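# Place two socket boards in tray, cover with frame

## Task

Place the two short circuit boards that carry a black socket inside the flat black tray, then lay the clear frame over the tray so it rests on the tray's rim; finally release everything and pull both grippers away.

## Robot and tools

Robot: two arms, left_arm and right_arm, each ending in a two-finger parallel gripper with a wrist camera (cam_left_wrist and cam_right_wrist, each 504x504 pixels). Bases in the scene frame: left_arm at (+0.040, +0.349, 0) m, right_arm at (-0.036, -0.231, 0) m, both yawed only slightly.

Frames: the scene frame has its origin on the table surface midway between the arms, +z up, +x out over the table, and left_arm on the +y side. The names left and right do not tell you which side of an image something is on. Each gripper has its own axes: fingers point along its +z, and they close and open along its y. The reported end_effector_position is the spot between the pads, roughly 1 cm short of the fingertips. Reported positions may be somewhat wrong, more so when the arm reaches far.

execute_actions, argument actions: a list holding one item, or nothing. An empty list [] just returns the current state. An action is {"rows": [...], "steps": n} with n from 1 to 15 (default 15); each control step lasts 1/30 s, each row is used for one step, and the final row repeats if rows run out. A wait is {"steps": n} with n up to 300, counted from the previous result, so your thinking time uses up part of it. Optional pictures (true/false) controls whether camera images come back; by default they do. A rejected call sends nothing.

Each row is 14 numbers, all in [-1, 1], always for both arms: left_arm dx, dy, dz, rx, ry, rz, opening, then right_arm in the same seven-number order. dx..rz are offsets, expressed in that gripper's own axes, from the gripper pose shown in the most recent result (before any result in the scene, or for later calls within one reply, from where the arm is when the action begins). Every row counts from that same reference, not from the row before it. A value of 1.0 equals 0.6 m of travel or 180 degrees; rx, ry, rz form one rotation vector. Opening is absolute, not an offset: +1 fully open (0.094 m), -1 closed. Zero offsets are not a pause: they pull the arm back to the reference pose.

move, arguments target and speed: target is one 14-number row laid out exactly as above, offsets from the last shown pose. Each gripper travels a straight line toward its goal, and both arms finish together, over 0.5 to 10 s (stopping short if more is needed). speed is the top path speed in m/s, 0.002 to 0.5, default 0.25; rotation is capped at twice that in rad/s. Openings are sent at the start. Paths ignore obstacles and the other arm, and grippers can lag, drift, or overshoot the speed, especially with a stretched arm. Faster moves and goals placed deeper past a contact hit and press harder. The result adds a move: line giving the ending (done, off_target, moving, held, fault) and any limits (paced = pose clipped; held = some steps blocked, after which the arm may lurch fast), plus each gripper's distance to its goal. If only one arm is named, the other finished fine.

wait, argument seconds (0 to 10): lets time run with no new command. zoom_image, arguments camera (cam_left_wrist or cam_right_wrist) and region [x0, y0, x1, y1] in image pixels from the top-left, at most 504 by 504: a closer look at the latest picture. read_manual, optional section "licences": licence text only. finished_scene, argument scene (number): ends the current scene irreversibly and reports success; the goal must hold afterward.

Results: a state line per arm gives position in metres and orientation quaternion wxyz. grip_measured shows the finger opening on the command scale; the final Joint positions entry is opening in metres. Readings may be off by about 1 mm per gripper. Hand target shows where the controller is currently steering. HELD marks steps where part of your row was withheld; a pose unreachable line names an arm whose command the clearance check altered. FAULT and OVER-TEMPERATURE FAULT lines report stops; MOTOR HOT warns from 75 C, stops at 90 C, and at 100 C the arm goes limp and drops. Joint torques are noisy and offset.

Motion behaviour: per step the command is clamped to 70 mm and 16 degrees from the measured pose, then damped IK follows, favouring position over orientation. After an action an arm drifts only to its last clamped pose, so check results and send the remainder. Arms tend to finish a centimetre or more low; to keep an arm in place, send the correction back to its desired pose in a reply's first call and zeros afterwards, raising the aim if it still sags. Joint limits (rad): waist -2.618..3.054, shoulder 0..3.142, elbow 0..3.142, wrist pitch -1.571..1.571, wrist yaw -1.571..1.571, wrist roll -2.094..2.094.

Gripping: to hold something, command an opening below grip_measured; about 0.03 lower holds firmly, less holds gently. Pads push up to roughly 50-62 N, less on very thin parts (under 2 mm), with a brief spike on contact.

Avoid: dropping or knocking anything off the table (that fails the job), letting the arms collide or press on each other, slams and very hard pushes, and overheating motors by holding loads too long. Expect occasional brief tugs on held parts or pushes on loose ones. Finish by opening both grippers and moving them away.

Each tool is called after "Emit:" by a JSON object that holds its "op" and its "data", one argument or row to a line.

## Session

Emit:
{"op": "execute_actions", "data": {
  "actions": []
}}

Scene clock: 0.00 s of 6000.00 s.
left_arm: end_effector_position=(+0.3438, +0.5668, +0.2660) grip_measured=+1.000 end_effector_quat_wxyz=(+0.184, +0.192, +0.668, +0.695) | right_arm: end_effector_position=(+0.1625, +0.0710, +0.1698) grip_measured=+1.000 end_effector_quat_wxyz=(+0.338, -0.511, +0.688, -0.388)
Joint positions: left_arm=[ 0.256  1.195  0.515  0.726 -0.741  1.623  0.094] | right_arm=[ 1.479  1.883  1.457 -1.29   1.075  0.243  0.094]
Joint velocities: left_arm=[-0.002 -0.002 -0.002  0.007 -0.066 -0.007  0.   ] | right_arm=[-0.007  0.002  0.017 -0.007  0.007  0.022  0.   ]
Joint torques (N m, as the arm reports them, + toward a larger angle): no reading
Hand target (left_arm): +0.343, +0.567, +0.278; +0.199, +0.177, +0.661, +0.701
Hand target (right_arm): +0.164, +0.072, +0.175; +0.348, -0.505, +0.689, -0.387

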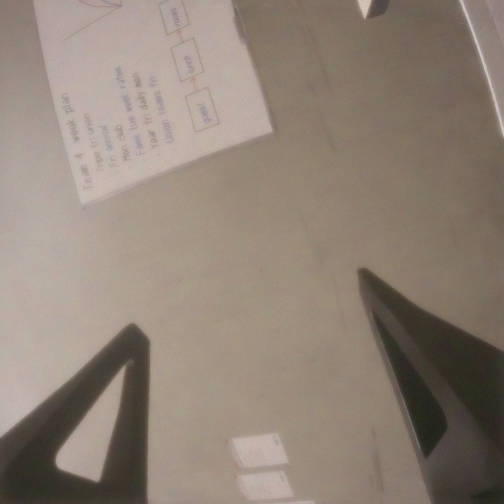

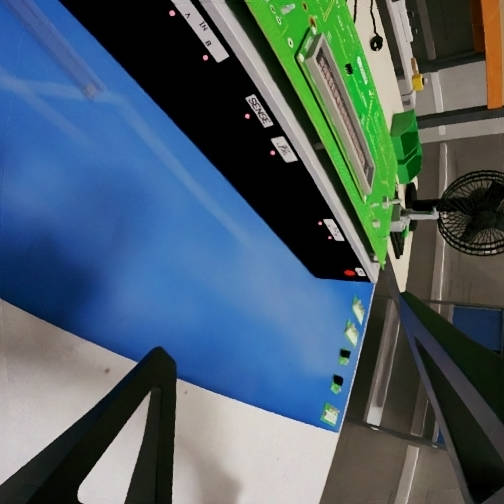

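Emit:
{"op": "move", "data": {
  "target": [-0.163,0.075,-0.418,0.442,0.004,-0.26,1,0.398,-0.313,0.067,-0.169,0.104,0.413,1]
}}

Scene clock: 12.57 s of 6000.00 s.
left_arm: end_effector_position=(+0.2957, +0.3056, +0.2920) grip_measured=+1.000 end_effector_quat_wxyz=(+0.248, +0.004, +0.969, +0.015) | right_arm: end_effector_position=(+0.2240, -0.2009, +0.3032) grip_measured=+1.000 end_effector_quat_wxyz=(+0.266, +0.001, +0.964, -0.008)
Joint positions: left_arm=[-0.319  1.245  1.602 -1.449 -0.161 -0.237  0.094] | right_arm=[ 0.232  1.236  1.628 -1.434  0.112  0.159  0.094]
Joint velocities: left_arm=[ 0.007 -0.007 -0.002  0.066 -0.022  0.066  0.   ] | right_arm=[ 0.017  0.002 -0.012  0.007 -0.081 -0.051  0.   ]
Joint torques (N m, as the arm reports them, + toward a larger angle): left_arm=[-0.97 -3.01  8.62  1.18  0.02 -0.09] | right_arm=[-0.56 -1.93  6.58  1.11  0.09 -0.02]
Hand target (left_arm): +0.297, +0.300, +0.300; +0.260, +0.003, +0.966, +0.003
Hand target (right_arm): +0.223, -0.203, +0.305; +0.261, +0.001, +0.965, -0.009
Off the commanded pose (left_arm): 0.011 m, 2 deg.
Off the commanded pose (right_arm): 0.005 m, 1 deg.
After step 90, 5.70 s passed at rest.
move: off_target (left_arm)

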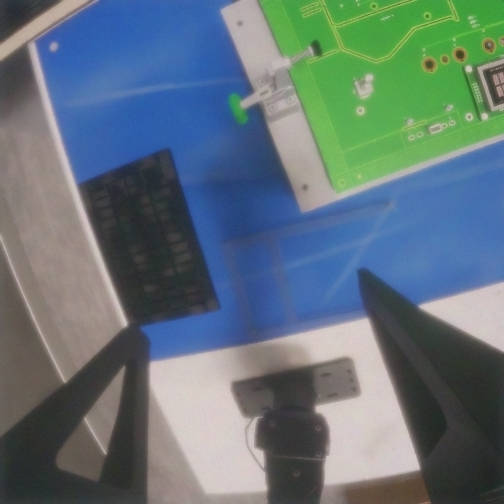

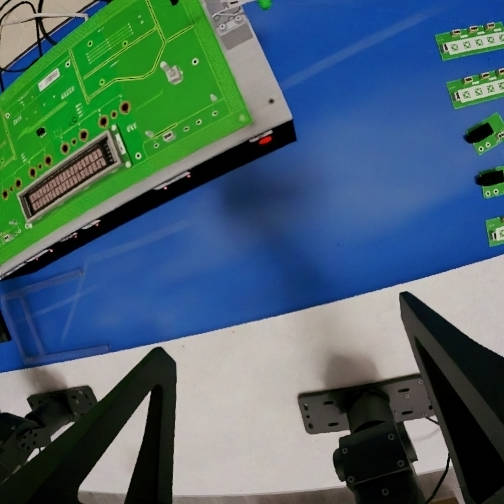

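Emit:
{"op": "zoom_image", "data": {
  "camera": "cam_left_wrist",
  "region": [60,130,420,350]
}}

Emit:
{"op": "move", "data": {
  "target": [0.06,0.25,0.1,0,0,0,1,-0.067,-0.5,0.233,0,0,0,1]
}}

Region (60, 130, 420, 350) of cam_left_wrist's 504x504 image, scaled by 1.400, with more detail than that image has.

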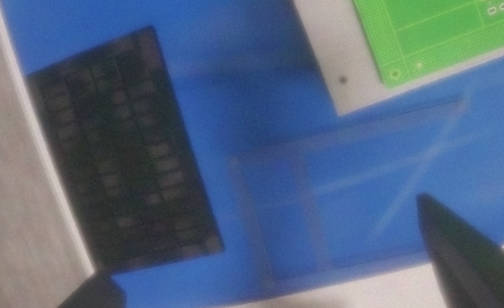

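Scene clock: 23.60 s of 6000.00 s.
left_arm: end_effector_position=(+0.2887, +0.4558, +0.2232) grip_measured=+1.000 end_effector_quat_wxyz=(+0.233, +0.000, +0.972, +0.017) | right_arm: end_effector_position=(+0.3258, -0.5053, +0.1979) grip_measured=+1.000 end_effector_quat_wxyz=(+0.253, +0.004, +0.967, -0.015)
Joint positions: left_arm=[ 0.501  1.212  1.295 -1.226  0.205  0.492  0.094] | right_arm=[-0.732  1.92   1.884 -1.134 -0.327 -0.701  0.094]
Joint velocities: left_arm=[-0.012 -0.007 -0.002  0.095  0.022 -0.066  0.   ] | right_arm=[ 0.002 -0.002 -0.012 -0.066 -0.037 -0.007  0.   ]
Joint torques (N m, as the arm reports them, + toward a larger angle): left_arm=[ 0.82 -3.35  6.33  1.3   0.34  0.07] | right_arm=[-0.08 -9.08  7.5   0.94 -0.23 -0.04]
Hand target (left_arm): +0.293, +0.457, +0.225; +0.245, +0.004, +0.969, +0.014
Hand target (right_arm): +0.328, -0.505, +0.205; +0.261, -0.001, +0.965, -0.015
Off the commanded pose (left_arm): 0.006 m, 2 deg.
Off the commanded pose (right_arm): 0.011 m, 2 deg.
After step 90, 6.07 s passed at rest.
move: off_target (right_arm)

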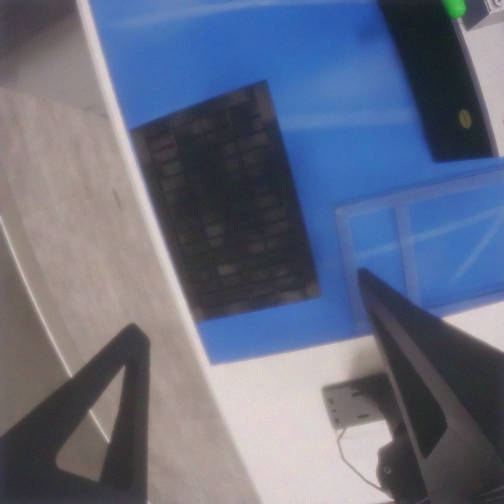

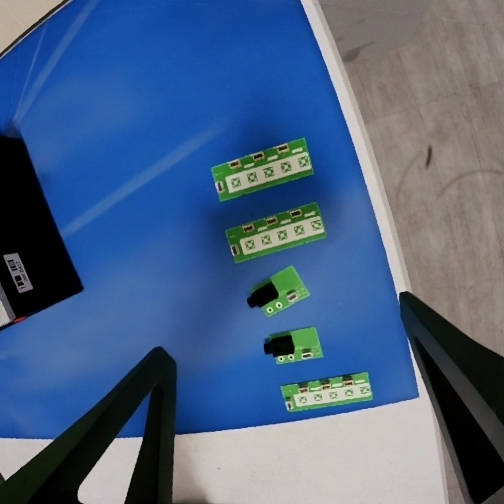

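Emit:
{"op": "move", "data": {
  "target": [0.082,-0.22,0.08,0,0.15,0,1,0.117,0,0.1,0.126,0.126,0.488,1]
}}

Scene clock: 42.07 s of 6000.00 s.
left_arm: end_effector_position=(+0.2694, +0.3269, +0.1539) grip_measured=+1.000 end_effector_quat_wxyz=(+0.003, -0.001, +1.000, +0.015) | right_arm: end_effector_position=(+0.2954, -0.5053, +0.1095) grip_measured=+1.000 end_effector_quat_wxyz=(+0.017, +0.708, +0.706, -0.001)
Joint positions: left_arm=[-0.16   1.413  1.263 -1.419 -0.03  -0.128  0.094] | right_arm=[-0.645  2.179  2.028 -1.386  0.006  0.884  0.094]
Joint velocities: left_arm=[-0.012  0.002 -0.017 -0.007 -0.066  0.007  0.   ] | right_arm=[ 0.002 -0.012 -0.002 -0.066 -0.037  0.007  0.   ]
Joint torques (N m, as the arm reports them, + toward a larger angle): left_arm=[-0.86 -4.61  6.88  0.25 -0.04 -0.08] | right_arm=[ 0.09 -9.78  7.05  0.22  0.12  0.07]
Hand target (left_arm): +0.269, +0.325, +0.155; +0.002, -0.002, +1.000, +0.017
Hand target (right_arm): +0.294, -0.506, +0.110; +0.012, +0.711, +0.703, -0.007
Off the commanded pose (left_arm): 0.002 m, 1 deg.
Off the commanded pose (right_arm): 0.003 m, 1 deg.
After step 90, 11.63 s passed at rest.
move: done

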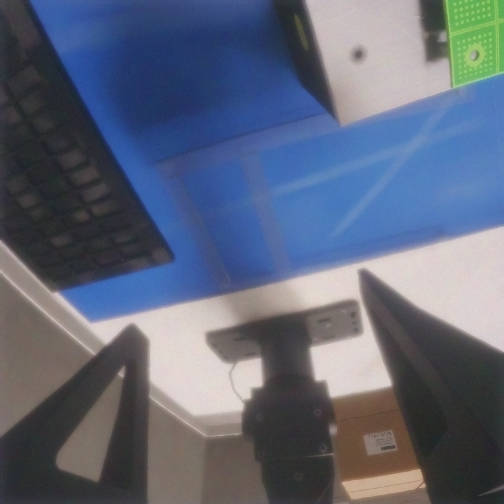

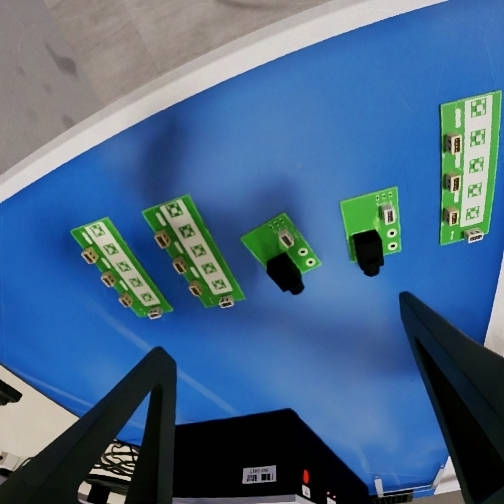

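Emit:
{"op": "move", "data": {
  "target": [0,0,0,0,0,0,1,0.06,-0.025,0.095,0,0,-0.11,0]
}}

Scene clock: 46.50 s of 6000.00 s.
left_arm: end_effector_position=(+0.2693, +0.3269, +0.1539) grip_measured=+1.000 end_effector_quat_wxyz=(+0.003, -0.001, +1.000, +0.015) | right_arm: end_effector_position=(+0.2792, -0.4707, +0.0470) grip_measured=+0.002 end_effector_quat_wxyz=(+0.004, +0.582, +0.813, -0.003)
Joint positions: left_arm=[-0.16   1.413  1.263 -1.419 -0.03  -0.129  0.094] | right_arm=[-0.604  2.077  1.62  -1.106  0.006  0.592  0.047]
Joint velocities: left_arm=[ 0.007 -0.002  0.002 -0.051  0.007 -0.051  0.   ] | right_arm=[ 0.007 -0.012  0.007  0.022  0.007 -0.051 -0.001]
Joint torques (N m, as the arm reports them, + toward a larger angle): left_arm=[-0.02 -4.62  6.5   0.3   0.03  0.06] | right_arm=[  0.44 -11.11   4.49   0.51   0.04  -0.03]
Hand target (left_arm): +0.269, +0.327, +0.154; +0.003, -0.001, +1.000, +0.015
Hand target (right_arm): +0.282, -0.470, +0.052; +0.017, +0.577, +0.817, -0.004
Off the commanded pose (left_arm): 0.000 m, 0 deg.
Off the commanded pose (right_arm): 0.005 m, 2 deg.
After step 90, 0.07 s passed at rest.
move: done

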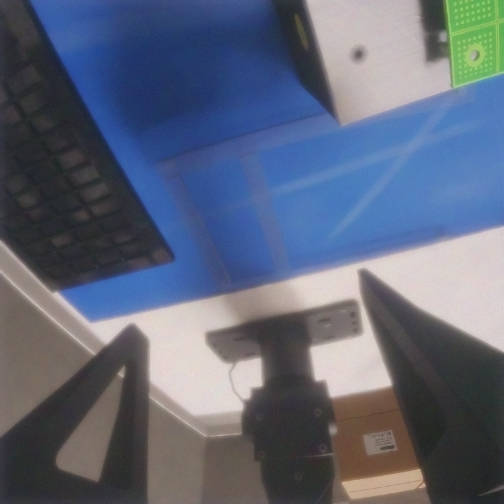

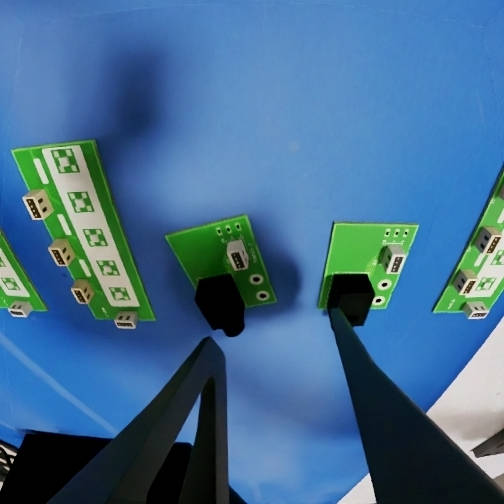

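Emit:
{"op": "move", "data": {
  "target": [0,0,0,0,0,0,1,0.008,0.03,0.02,0,0,0,-0.2],
  "speed": 0.08
}}

Scene clock: 51.03 s of 6000.00 s.
left_arm: end_effector_position=(+0.2693, +0.3269, +0.1539) grip_measured=+1.000 end_effector_quat_wxyz=(+0.003, -0.001, +1.000, +0.015) | right_arm: end_effector_position=(+0.2898, -0.4587, +0.0366) grip_measured=-0.198 end_effector_quat_wxyz=(-0.002, +0.581, +0.814, -0.002)
Joint positions: left_arm=[-0.16   1.413  1.263 -1.419 -0.03  -0.129  0.094] | right_arm=[-0.565  2.104  1.62  -1.092  0.004  0.629  0.038]
Joint velocities: left_arm=[-0.012 -0.012 -0.002 -0.022  0.095 -0.037  0.   ] | right_arm=[-0.007 -0.012 -0.012  0.037  0.007 -0.11  -0.   ]
Joint torques (N m, as the arm reports them, + toward a larger angle): left_arm=[-0.16 -4.86  6.44  0.3  -0.03  0.03] | right_arm=[ 0.45 -9.39  5.73  0.46  0.05  0.07]
Hand target (left_arm): +0.269, +0.327, +0.154; +0.003, -0.001, +1.000, +0.015
Hand target (right_arm): +0.295, -0.460, +0.035; +0.004, +0.582, +0.814, -0.003
Off the commanded pose (left_arm): 0.000 m, 0 deg.
Off the commanded pose (right_arm): 0.006 m, 1 deg.
After step 90, 0.73 s passed at rest.
move: done

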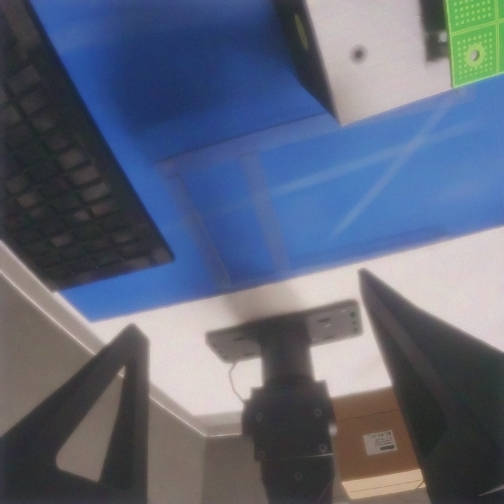

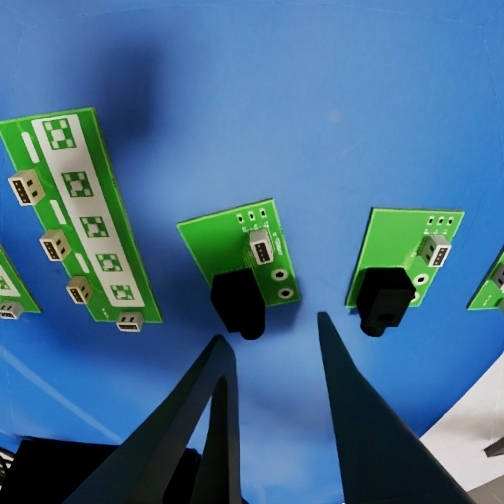

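Emit:
{"op": "move", "data": {
  "target": [0,0,0,0,0,0,1,-0.008,0.027,0.012,0,0,0,-0.2],
  "speed": 0.05
}}

Scene clock: 55.47 s of 6000.00 s.
left_arm: end_effector_position=(+0.2693, +0.3269, +0.1539) grip_measured=+1.000 end_effector_quat_wxyz=(+0.003, -0.001, +1.000, +0.015) | right_arm: end_effector_position=(+0.3013, -0.4572, +0.0283) grip_measured=-0.198 end_effector_quat_wxyz=(-0.005, +0.580, +0.814, -0.002)
Joint positions: left_arm=[-0.16   1.413  1.263 -1.419 -0.03  -0.129  0.094] | right_arm=[-0.546  2.152  1.661 -1.091  0.003  0.647  0.038]
Joint velocities: left_arm=[ 0.027  0.002 -0.022  0.007 -0.051  0.051  0.   ] | right_arm=[-0.027  0.012  0.017  0.007  0.066 -0.007 -0.   ]
Joint torques (N m, as the arm reports them, + toward a larger angle): left_arm=[-0.1  -4.51  6.4   0.32 -0.02  0.05] | right_arm=[ 0.59 -9.38  6.81  0.28  0.03  0.07]
Hand target (left_arm): +0.269, +0.327, +0.154; +0.003, -0.001, +1.000, +0.015
Hand target (right_arm): +0.307, -0.458, +0.029; -0.002, +0.581, +0.814, -0.002
Off the commanded pose (left_arm): 0.000 m, 0 deg.
Off the commanded pose (right_arm): 0.005 m, 0 deg.
After step 90, 0.67 s passed at rest.
move: done

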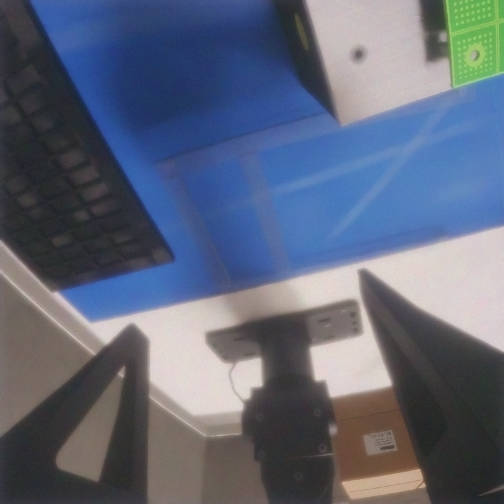

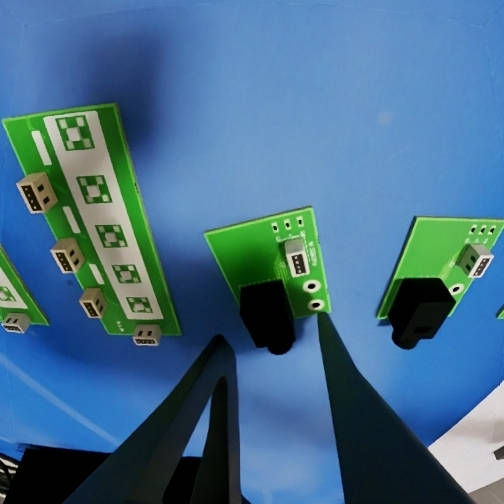

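Emit:
{"op": "move", "data": {
  "target": [0,0,0,0,0,0,1,-0.018,0.005,0.018,0,0,0,-0.3],
  "speed": 0.03
}}

Emit:
{"op": "move", "data": {
  "target": [0,0,0,0,0,0,1,0,0,0,0,0,0,-0.68]
}}

Scene clock: 58.83 s of 6000.00 s.
left_arm: end_effector_position=(+0.2693, +0.3269, +0.1539) grip_measured=+1.000 end_effector_quat_wxyz=(+0.003, -0.001, +1.000, +0.015) | right_arm: end_effector_position=(+0.3031, -0.4588, +0.0183) grip_measured=-0.298 end_effector_quat_wxyz=(-0.014, +0.579, +0.815, -0.002)
Joint positions: left_arm=[-0.16   1.413  1.263 -1.419 -0.03  -0.129  0.094] | right_arm=[-0.547  2.188  1.678 -1.089  0.002  0.644  0.033]
Joint velocities: left_arm=[ 0.007  0.027 -0.012 -0.095 -0.007 -0.022  0.   ] | right_arm=[ 0.002 -0.002  0.002  0.095 -0.007  0.007 -0.001]
Joint torques (N m, as the arm reports them, + toward a larger angle): left_arm=[ 0.02 -4.7   6.32  0.31  0.01  0.04] | right_arm=[-0.62 -9.38  6.7   0.38  0.02 -0.02]
Hand target (left_arm): +0.269, +0.327, +0.154; +0.003, -0.001, +1.000, +0.015
Hand target (right_arm): +0.307, -0.466, +0.017; -0.005, +0.581, +0.814, -0.002
Off the commanded pose (left_arm): 0.000 m, 0 deg.
Off the commanded pose (right_arm): 0.009 m, 1 deg.
move: done

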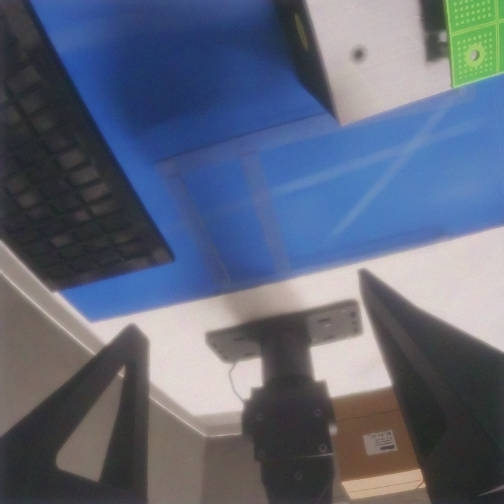

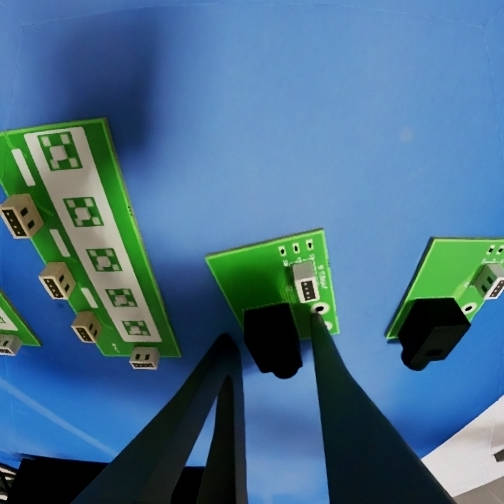

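Scene clock: 59.33 s of 6000.00 s.
left_arm: end_effector_position=(+0.2693, +0.3269, +0.1539) grip_measured=+1.000 end_effector_quat_wxyz=(+0.003, -0.001, +1.000, +0.015) | right_arm: end_effector_position=(+0.3026, -0.4589, +0.0190) grip_measured=-0.669 end_effector_quat_wxyz=(-0.014, +0.579, +0.815, -0.003)
Joint positions: left_arm=[-0.16   1.413  1.263 -1.419 -0.03  -0.129  0.094] | right_arm=[-0.547  2.186  1.678 -1.091  0.004  0.644  0.016]
Joint velocities: left_arm=[ 0.002 -0.012  0.002 -0.066 -0.037 -0.007  0.   ] | right_arm=[-0.002 -0.012 -0.007 -0.022 -0.022 -0.095 -0.   ]
Joint torques (N m, as the arm reports them, + toward a larger angle): left_arm=[-0.18 -4.68  6.13  0.28 -0.01  0.  ] | right_arm=[  0.03 -10.24   5.21   0.29   0.01   0.01]
Hand target (left_arm): +0.269, +0.327, +0.154; +0.003, -0.001, +1.000, +0.015
Hand target (right_arm): +0.303, -0.459, +0.018; -0.014, +0.579, +0.815, -0.002
Off the commanded pose (left_arm): 0.000 m, 0 deg.
Off the commanded pose (right_arm): 0.001 m, 0 deg.
move: done

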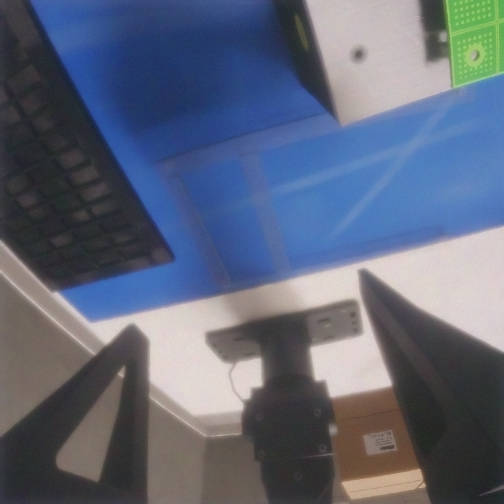

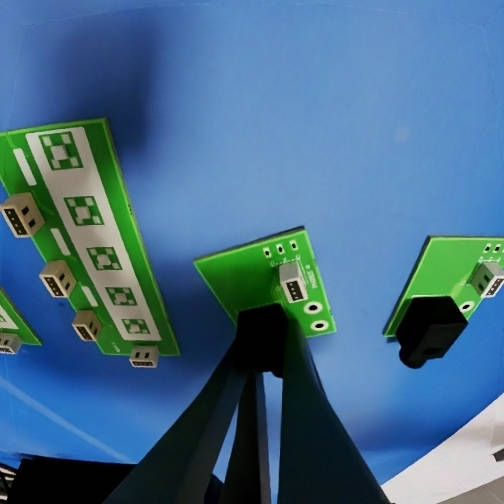

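Emit:
{"op": "move", "data": {
  "target": [0,0,0,0,0,0,1,0,0,-0.1,0,0,0,-0.71],
  "speed": 0.1
}}

Emit:
{"op": "move", "data": {
  "target": [0,0.15,0,0,0,0,1,0.912,-0.035,0,0,0,-0.393,-0.71]
}}

Scene clock: 63.87 s of 6000.00 s.
left_arm: end_effector_position=(+0.2693, +0.3269, +0.1539) grip_measured=+1.000 end_effector_quat_wxyz=(+0.003, -0.001, +1.000, +0.015) | right_arm: end_effector_position=(+0.3036, -0.4596, +0.0694) grip_measured=-0.681 end_effector_quat_wxyz=(-0.020, +0.579, +0.815, -0.003)
Joint positions: left_arm=[-0.16   1.413  1.263 -1.419 -0.03  -0.129  0.094] | right_arm=[-0.547  2.168  1.851 -1.295  0.004  0.644  0.015]
Joint velocities: left_arm=[-0.002  0.002 -0.012  0.037  0.051  0.051  0.   ] | right_arm=[ 0.007 -0.012 -0.007 -0.022  0.051  0.007 -0.   ]
Joint torques (N m, as the arm reports them, + toward a larger angle): left_arm=[-0.04 -4.53  6.39  0.36 -0.03  0.01] | right_arm=[  0.01 -11.34   6.77   0.12   0.03   0.01]
Hand target (left_arm): +0.269, +0.327, +0.154; +0.003, -0.001, +1.000, +0.015
Hand target (right_arm): +0.304, -0.460, +0.079; -0.014, +0.579, +0.815, -0.003
Off the commanded pose (left_arm): 0.000 m, 0 deg.
Off the commanded pose (right_arm): 0.010 m, 1 deg.
After step 90, 0.33 s passed at rest.
move: done

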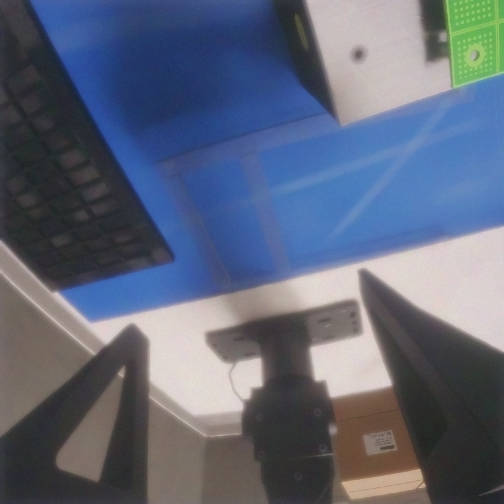

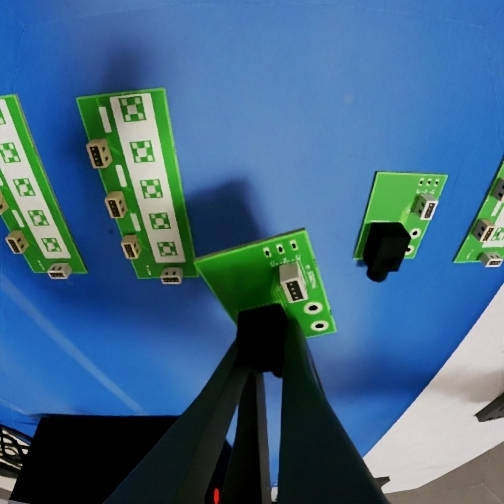

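Scene clock: 66.73 s of 6000.00 s.
left_arm: end_effector_position=(+0.2620, +0.4134, +0.1498) grip_measured=+1.000 end_effector_quat_wxyz=(-0.012, -0.003, +1.000, +0.013) | right_arm: end_effector_position=(+0.1027, +0.0575, +0.0940) grip_measured=-0.680 end_effector_quat_wxyz=(-0.017, -0.003, +0.999, +0.030)
Joint positions: left_arm=[ 0.219  1.432  1.263 -1.419 -0.03   0.247  0.094] | right_arm=[ 1.132  1.73   1.341 -1.146 -0.057  1.081  0.015]
Joint velocities: left_arm=[-0.002  0.002 -0.012 -0.037 -0.007 -0.022  0.   ] | right_arm=[-0.007 -0.002  0.022 -0.051  0.051  0.081  0.   ]
Joint torques (N m, as the arm reports them, + toward a larger angle): left_arm=[ 0.86 -4.55  9.09  0.31  0.01  0.13] | right_arm=[ 0.06 -6.43  7.12  0.24  0.09  0.07]
Hand target (left_arm): +0.268, +0.417, +0.156; +0.001, -0.002, +1.000, +0.015
Hand target (right_arm): +0.104, +0.057, +0.096; -0.016, +0.001, +1.000, +0.023
Off the commanded pose (left_arm): 0.010 m, 2 deg.
Off the commanded pose (right_arm): 0.011 m, 2 deg.
move: off_target (right_arm)

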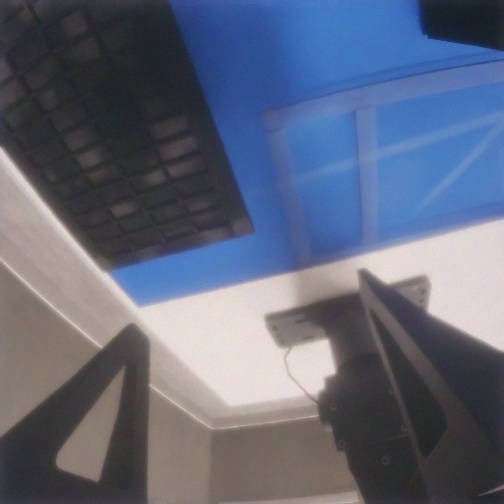

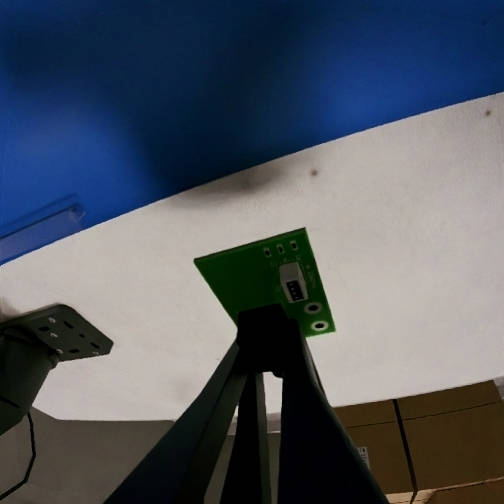

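Emit:
{"op": "move", "data": {
  "target": [0,0,0,0,0,0,1,0.05,0,0.12,0.019,-0.011,0,-0.71],
  "speed": 0.08
}}

Scene clock: 71.30 s of 6000.00 s.
left_arm: end_effector_position=(+0.2620, +0.4134, +0.1498) grip_measured=+1.000 end_effector_quat_wxyz=(-0.012, -0.002, +1.000, +0.013) | right_arm: end_effector_position=(+0.0690, +0.0630, +0.0281) grip_measured=-0.680 end_effector_quat_wxyz=(-0.006, -0.004, +1.000, +0.006)
Joint positions: left_arm=[ 0.219  1.432  1.263 -1.419 -0.03   0.25   0.094] | right_arm=[ 1.26   1.796  1.15  -0.918 -0.015  1.208  0.015]
Joint velocities: left_arm=[ 0.007  0.002 -0.012 -0.037 -0.007  0.007  0.   ] | right_arm=[ 0.002 -0.007  0.012  0.007 -0.007  0.037  0.001]
Joint torques (N m, as the arm reports them, + toward a larger angle): left_arm=[ 0.04 -4.83  6.24  0.29  0.03  0.01] | right_arm=[ 0.51 -6.66  4.38  0.43  0.14  0.04]
Hand target (left_arm): +0.262, +0.413, +0.150; -0.012, -0.003, +1.000, +0.013
Hand target (right_arm): +0.069, +0.062, +0.023; -0.000, -0.003, +1.000, +0.001
Off the commanded pose (left_arm): 0.000 m, 0 deg.
Off the commanded pose (right_arm): 0.005 m, 1 deg.
After step 90, 0.07 s passed at rest.
move: done

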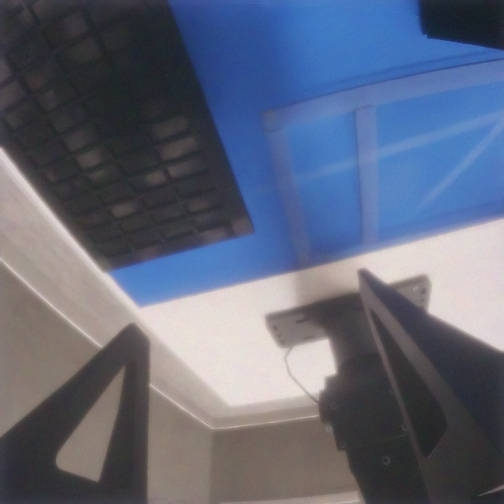

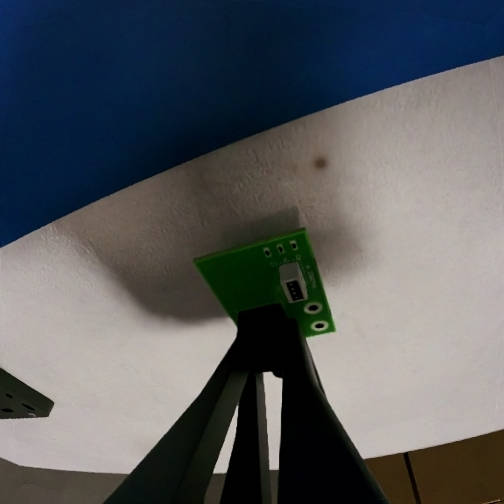

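Emit:
{"op": "move", "data": {
  "target": [0,0,0,0,0,0,1,0,0,0.025,0,0,0,-0.71],
  "speed": 0.03
}}

Scene clock: 77.57 s of 6000.00 s.
left_arm: end_effector_position=(+0.2620, +0.4134, +0.1498) grip_measured=+1.000 end_effector_quat_wxyz=(-0.012, -0.002, +1.000, +0.013) | right_arm: end_effector_position=(+0.0694, +0.0646, +0.0185) grip_measured=-0.680 end_effector_quat_wxyz=(-0.005, -0.003, +1.000, +0.010)
Joint positions: left_arm=[ 0.219  1.432  1.263 -1.419 -0.03   0.25   0.094] | right_arm=[ 1.26   1.809  1.126 -0.871 -0.016  1.209  0.015]
Joint velocities: left_arm=[ 0.002 -0.017  0.002 -0.051 -0.022  0.022  0.   ] | right_arm=[ 0.017 -0.012 -0.007  0.007 -0.022 -0.007  0.001]
Joint torques (N m, as the arm reports them, + toward a larger angle): left_arm=[-0.03 -4.81  6.13  0.26  0.01  0.07] | right_arm=[ 0.12 -6.53  4.23  0.43  0.03  0.02]
Hand target (left_arm): +0.262, +0.413, +0.150; -0.012, -0.002, +1.000, +0.013
Hand target (right_arm): +0.069, +0.063, +0.013; -0.006, -0.004, +1.000, +0.006
Off the commanded pose (left_arm): 0.000 m, 0 deg.
Off the commanded pose (right_arm): 0.006 m, 0 deg.
After step 90, 2.43 s passed at rest.
move: done

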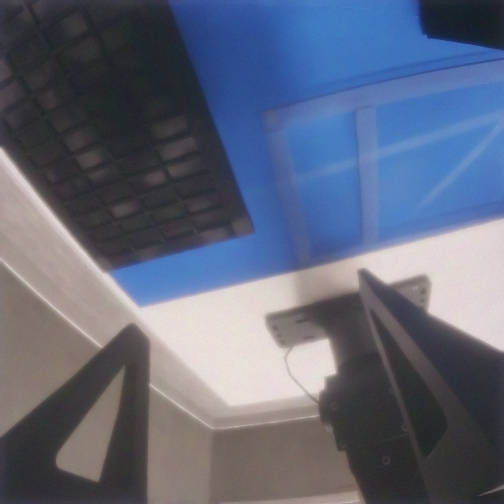

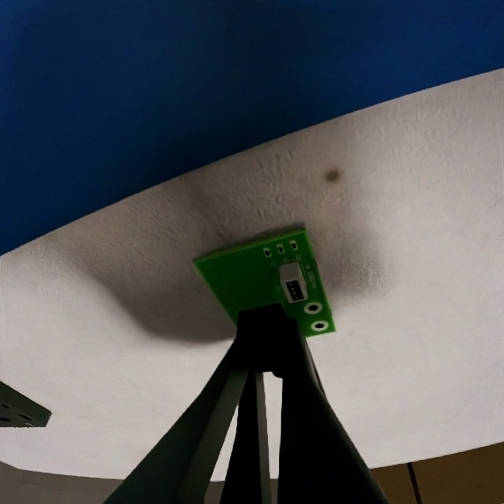

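Emit:
{"op": "move", "data": {
  "target": [0,0,0,0,0,0,1,0,0,0.012,0,0,0,-0.71],
  "speed": 0.02
}}

Emit:
{"op": "move", "data": {
  "target": [0,0,0,0,0,0,1,0,0,0,0,0,0,-0.2]
}}

Emit:
{"op": "move", "data": {
  "target": [0,0,0,0,0,0,-0.2,0,0,-0.08,0,0,0,-0.2],
  "speed": 0.15
}}

Emit:
{"op": "move", "data": {
  "target": [0.32,-0.585,0.11,0.008,-0.008,0,-0.2,-0.285,-0.89,-0.02,0.005,0,0.515,-0.2]
}}

Scene clock: 84.37 s of 6000.00 s.
left_arm: end_effector_position=(+0.2620, +0.4134, +0.1498) grip_measured=+1.000 end_effector_quat_wxyz=(-0.012, -0.002, +1.000, +0.013) | right_arm: end_effector_position=(+0.0706, +0.0684, +0.0186) grip_measured=-0.680 end_effector_quat_wxyz=(-0.002, -0.003, +1.000, +0.018)
Joint positions: left_arm=[ 0.219  1.432  1.263 -1.419 -0.03   0.25   0.094] | right_arm=[ 1.26   1.809  1.126 -0.855 -0.017  1.209  0.015]
Joint velocities: left_arm=[-0.017 -0.027  0.012  0.007 -0.007  0.022  0.   ] | right_arm=[ 0.027 -0.012  0.007  0.022 -0.022  0.007  0.   ]
Joint torques (N m, as the arm reports them, + toward a larger angle): left_arm=[-0.05 -4.87  6.11  0.3   0.02  0.03] | right_arm=[ 0.03 -6.49  3.8   0.48  0.03  0.02]
Hand target (left_arm): +0.262, +0.413, +0.150; -0.012, -0.002, +1.000, +0.013
Hand target (right_arm): +0.069, +0.065, +0.011; -0.005, -0.003, +1.000, +0.010
Off the commanded pose (left_arm): 0.000 m, 0 deg.
Off the commanded pose (right_arm): 0.008 m, 1 deg.
After step 90, 3.10 s passed at rest.
move: done

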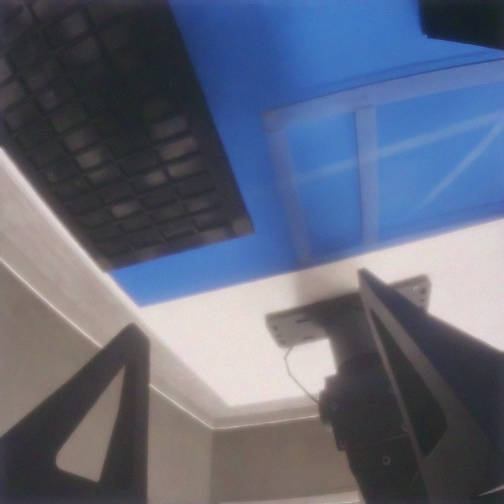

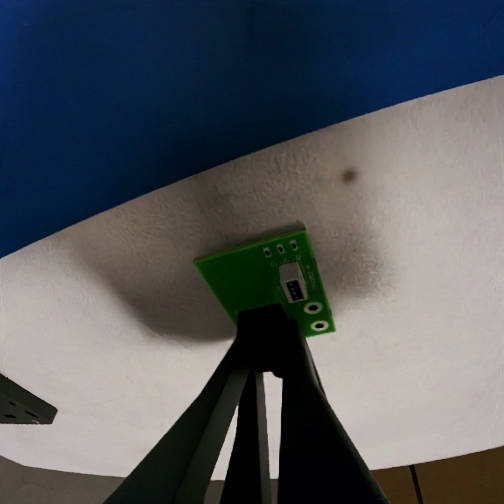

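Scene clock: 84.87 s of 6000.00 s.
left_arm: end_effector_position=(+0.2620, +0.4134, +0.1498) grip_measured=+1.000 end_effector_quat_wxyz=(-0.012, -0.002, +1.000, +0.013) | right_arm: end_effector_position=(+0.0704, +0.0684, +0.0186) grip_measured=-0.202 end_effector_quat_wxyz=(-0.003, -0.003, +1.000, +0.018)
Joint positions: left_arm=[ 0.219  1.432  1.263 -1.419 -0.03   0.25   0.094] | right_arm=[ 1.26   1.809  1.126 -0.855 -0.018  1.209  0.037]
Joint velocities: left_arm=[ 0.007 -0.007  0.017 -0.007 -0.037 -0.081  0.   ] | right_arm=[-0.027  0.007 -0.002 -0.051 -0.081 -0.037  0.   ]
Joint torques (N m, as the arm reports them, + toward a larger angle): left_arm=[ 0.   -5.03  6.18  0.31  0.03 -0.01] | right_arm=[ 0.07 -7.31  5.02  0.39  0.02  0.02]
Hand target (left_arm): +0.262, +0.413, +0.150; -0.012, -0.002, +1.000, +0.013
Hand target (right_arm): +0.071, +0.068, +0.019; -0.002, -0.003, +1.000, +0.018
Off the commanded pose (left_arm): 0.000 m, 0 deg.
Off the commanded pose (right_arm): 0.000 m, 0 deg.
move: done

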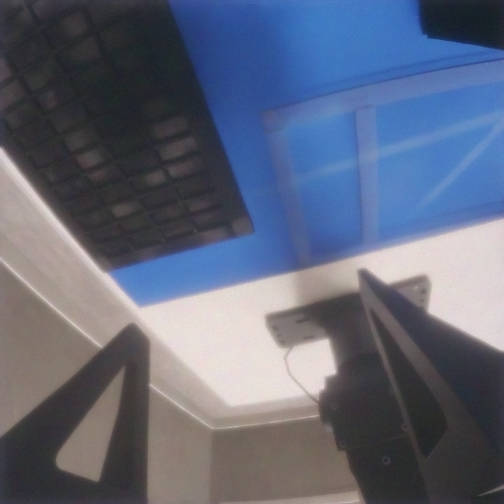

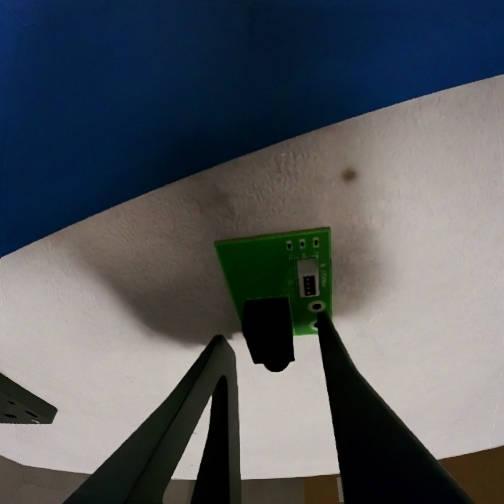

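Scene clock: 85.90 s of 6000.00 s.
left_arm: end_effector_position=(+0.2620, +0.4134, +0.1498) grip_measured=-0.198 end_effector_quat_wxyz=(-0.012, -0.002, +1.000, +0.013) | right_arm: end_effector_position=(+0.0697, +0.0674, +0.0593) grip_measured=-0.202 end_effector_quat_wxyz=(-0.005, -0.003, +1.000, +0.016)
Joint positions: left_arm=[ 0.219  1.432  1.263 -1.419 -0.03   0.25   0.038] | right_arm=[ 1.26   1.754  1.23  -1.02  -0.02   1.209  0.037]
Joint velocities: left_arm=[ 0.007 -0.012 -0.017  0.051 -0.007 -0.007 -0.001] | right_arm=[ 0.002 -0.002 -0.002 -0.022 -0.007 -0.022  0.   ]
Joint torques (N m, as the arm reports them, + toward a larger angle): left_arm=[ 0.05 -4.88  6.16  0.32  0.01 -0.01] | right_arm=[-0.26 -8.03  6.44  0.21  0.02 -0.01]
Hand target (left_arm): +0.262, +0.413, +0.150; -0.012, -0.002, +1.000, +0.013
Hand target (right_arm): +0.071, +0.067, +0.067; -0.003, -0.003, +1.000, +0.018
Off the commanded pose (left_arm): 0.000 m, 0 deg.
Off the commanded pose (right_arm): 0.007 m, 0 deg.
move: done

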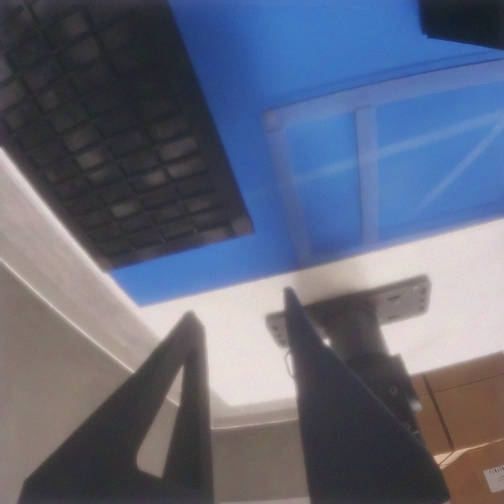

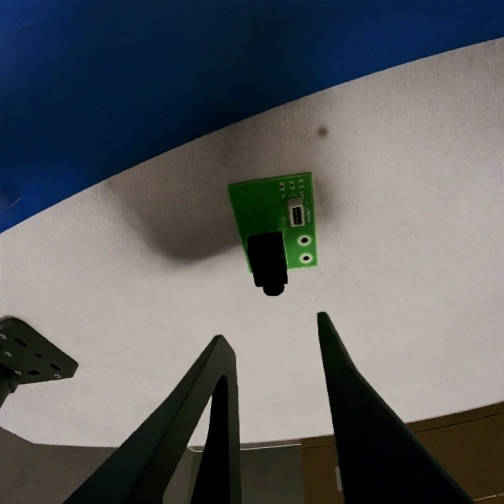

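Scene clock: 89.77 s of 6000.00 s.
left_arm: end_effector_position=(+0.0694, +0.0712, +0.0746) grip_measured=-0.198 end_effector_quat_wxyz=(-0.004, +0.000, +1.000, +0.015) | right_arm: end_effector_position=(+0.2471, -0.4717, +0.0558) grip_measured=-0.202 end_effector_quat_wxyz=(-0.001, +0.718, +0.696, -0.005)
Joint positions: left_arm=[-1.502  1.655  1.179 -1.126  0.005 -1.466  0.038] | right_arm=[-0.657  1.986  1.523 -1.109  0.01   0.899  0.037]
Joint velocities: left_arm=[ 0.002 -0.002 -0.007 -0.022  0.051 -0.081  0.001] | right_arm=[ 0.012  0.002 -0.017 -0.081 -0.022 -0.007  0.001]
Joint torques (N m, as the arm reports them, + toward a larger angle): left_arm=[-0.69 -6.89  8.98  0.3  -0.14 -0.08] | right_arm=[-0.12 -8.28  6.82  0.18  0.11  0.05]
Hand target (left_arm): +0.071, +0.060, +0.082; +0.007, -0.002, +1.000, -0.003
Hand target (right_arm): +0.246, -0.474, +0.057; -0.005, +0.721, +0.693, -0.011
Off the commanded pose (left_arm): 0.009 m, 2 deg.
Off the commanded pose (right_arm): 0.007 m, 2 deg.
move: done

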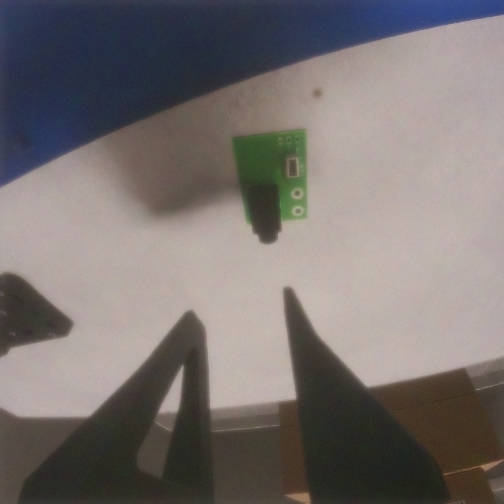

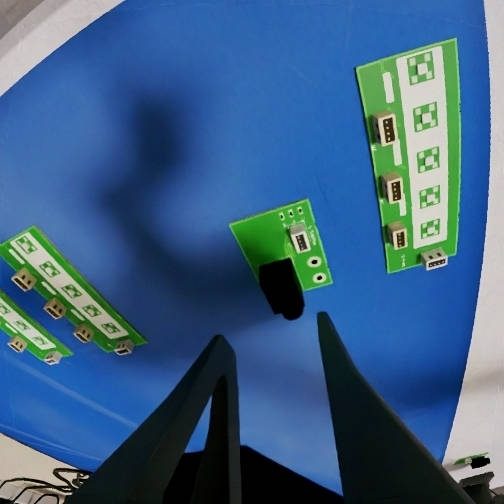

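Emit:
{"op": "move", "data": {
  "target": [0,-0.03,0.06,0.01,0,0.05,-0.2,0.022,-0.015,0.035,0,0,-0.01,-0.2],
  "speed": 0.06
}}

Scene clock: 93.40 s of 6000.00 s.
left_arm: end_effector_position=(+0.0706, +0.0559, +0.0394) grip_measured=-0.198 end_effector_quat_wxyz=(-0.004, +0.070, +0.998, +0.004) | right_arm: end_effector_position=(+0.2355, -0.4590, +0.0308) grip_measured=-0.202 end_effector_quat_wxyz=(-0.013, +0.711, +0.703, -0.005)
Joint positions: left_arm=[-1.502  1.732  1.121 -0.969  0.007 -1.327  0.038] | right_arm=[-0.652  1.973  1.4   -1.025  0.008  0.887  0.037]
Joint velocities: left_arm=[ 0.022 -0.007  0.002 -0.051  0.022  0.007  0.   ] | right_arm=[-0.022 -0.012  0.002  0.007  0.066 -0.007  0.   ]
Joint torques (N m, as the arm reports them, + toward a larger angle): left_arm=[-0.4  -7.37  5.34  0.42  0.11  0.05] | right_arm=[  0.64 -10.16   4.27   0.41   0.04  -0.02]
Hand target (left_arm): +0.069, +0.054, +0.038; -0.005, +0.078, +0.997, -0.001
Hand target (right_arm): +0.238, -0.458, +0.035; -0.001, +0.707, +0.707, -0.005
Off the commanded pose (left_arm): 0.003 m, 1 deg.
Off the commanded pose (right_arm): 0.005 m, 2 deg.
move: done

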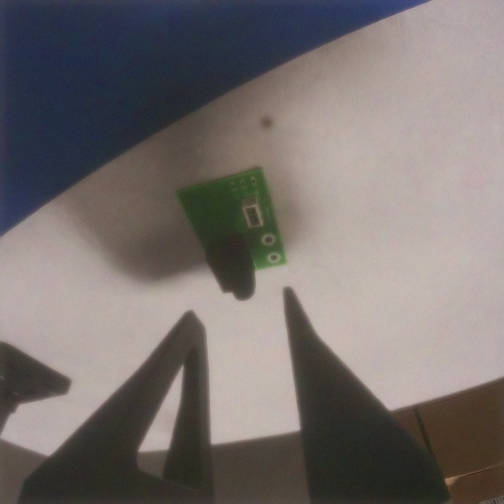

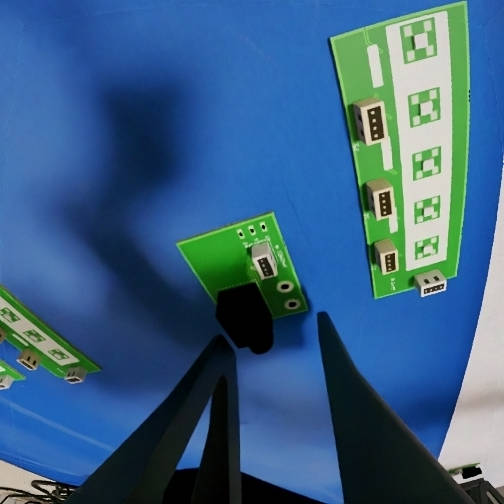

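Emit:
{"op": "move", "data": {
  "target": [-0.005,0.008,0.028,0,0,0,-0.2,-0.008,0.025,0.005,0,0,-0.03,-0.2],
  "speed": 0.04
}}

Scene clock: 97.80 s of 6000.00 s.
left_arm: end_effector_position=(+0.0700, +0.0613, +0.0244) grip_measured=-0.198 end_effector_quat_wxyz=(-0.005, +0.071, +0.997, +0.008) | right_arm: end_effector_position=(+0.2465, -0.4644, +0.0266) grip_measured=-0.202 end_effector_quat_wxyz=(-0.011, +0.683, +0.730, -0.004)
Joint positions: left_arm=[-1.502  1.743  1.069 -0.915  0.007 -1.325  0.038] | right_arm=[-0.644  2.017  1.446 -1.023  0.007  0.816  0.037]
Joint velocities: left_arm=[ 0.002 -0.017 -0.002  0.051 -0.037 -0.007  0.001] | right_arm=[ 0.002 -0.002 -0.002  0.037  0.007  0.007 -0.001]
Joint torques (N m, as the arm reports them, + toward a larger angle): left_arm=[ 0.91 -7.13  5.04  0.49  0.06  0.13] | right_arm=[ 0.61 -8.22  6.68  0.18  0.03 -0.02]
Hand target (left_arm): +0.074, +0.060, +0.023; -0.004, +0.070, +0.998, +0.004
Hand target (right_arm): +0.250, -0.464, +0.027; -0.013, +0.678, +0.735, -0.005
Off the commanded pose (left_arm): 0.005 m, 0 deg.
Off the commanded pose (right_arm): 0.004 m, 1 deg.
move: done

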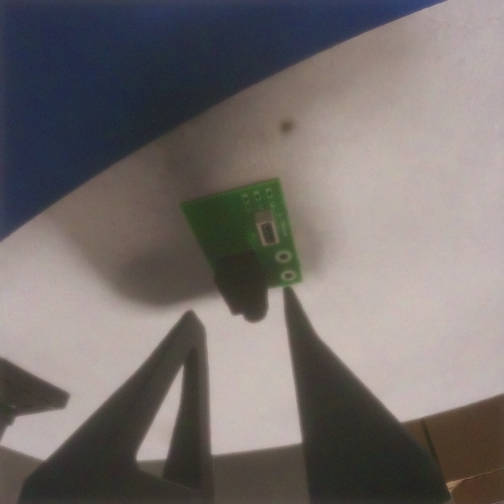

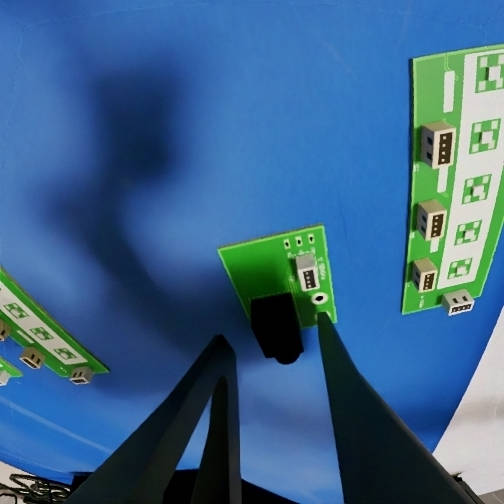

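Emit:
{"op": "move", "data": {
  "target": [-0.015,-0.006,0.022,0,0,0,-0.3,0,0,0.016,0,0,0,-0.3],
  "speed": 0.03
}}

Scene clock: 116.50 s of 6000.00 s.
left_arm: end_effector_position=(+0.0744, +0.0587, +0.0138) grip_measured=-0.298 end_effector_quat_wxyz=(-0.007, +0.070, +0.997, +0.013) | right_arm: end_effector_position=(+0.2466, -0.4643, +0.0234) grip_measured=-0.298 end_effector_quat_wxyz=(-0.009, +0.683, +0.731, -0.004)
Joint positions: left_arm=[-1.487  1.781  1.069 -0.887  0.008 -1.312  0.033] | right_arm=[-0.644  2.017  1.433 -1.005  0.006  0.813  0.033]
Joint velocities: left_arm=[-0.012  0.002 -0.007  0.007 -0.022  0.022 -0.001] | right_arm=[-0.002  0.012  0.017  0.051 -0.007 -0.007 -0.   ]
Joint torques (N m, as the arm reports them, + toward a larger angle): left_arm=[ 0.67 -6.97  4.89  0.45 -0.02  0.15] | right_arm=[ 0.01 -8.26  4.32  0.41  0.03  0.04]
Hand target (left_arm): +0.078, +0.057, +0.011; -0.005, +0.071, +0.997, +0.008
Hand target (right_arm): +0.246, -0.464, +0.017; -0.011, +0.683, +0.730, -0.004
Off the commanded pose (left_arm): 0.005 m, 1 deg.
Off the commanded pose (right_arm): 0.006 m, 0 deg.
After step 90, 14.93 s passed at rest.
move: done

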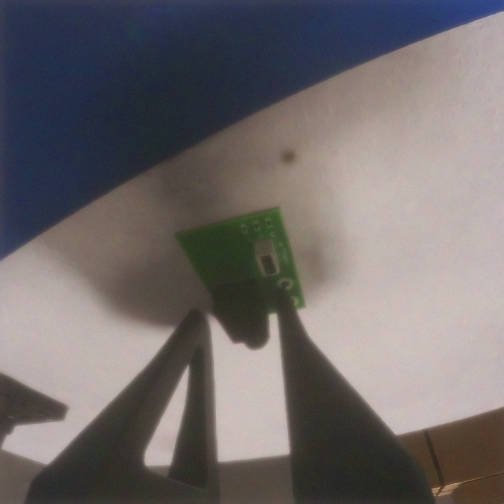

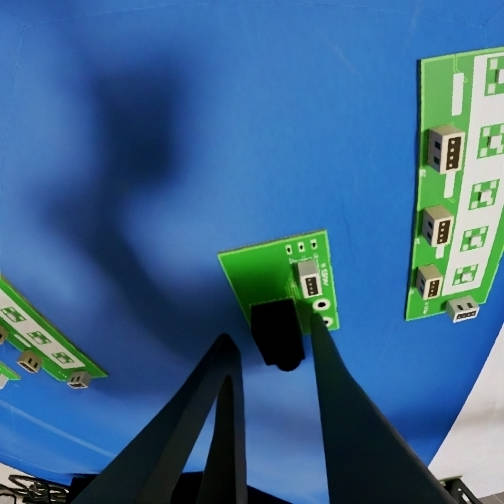

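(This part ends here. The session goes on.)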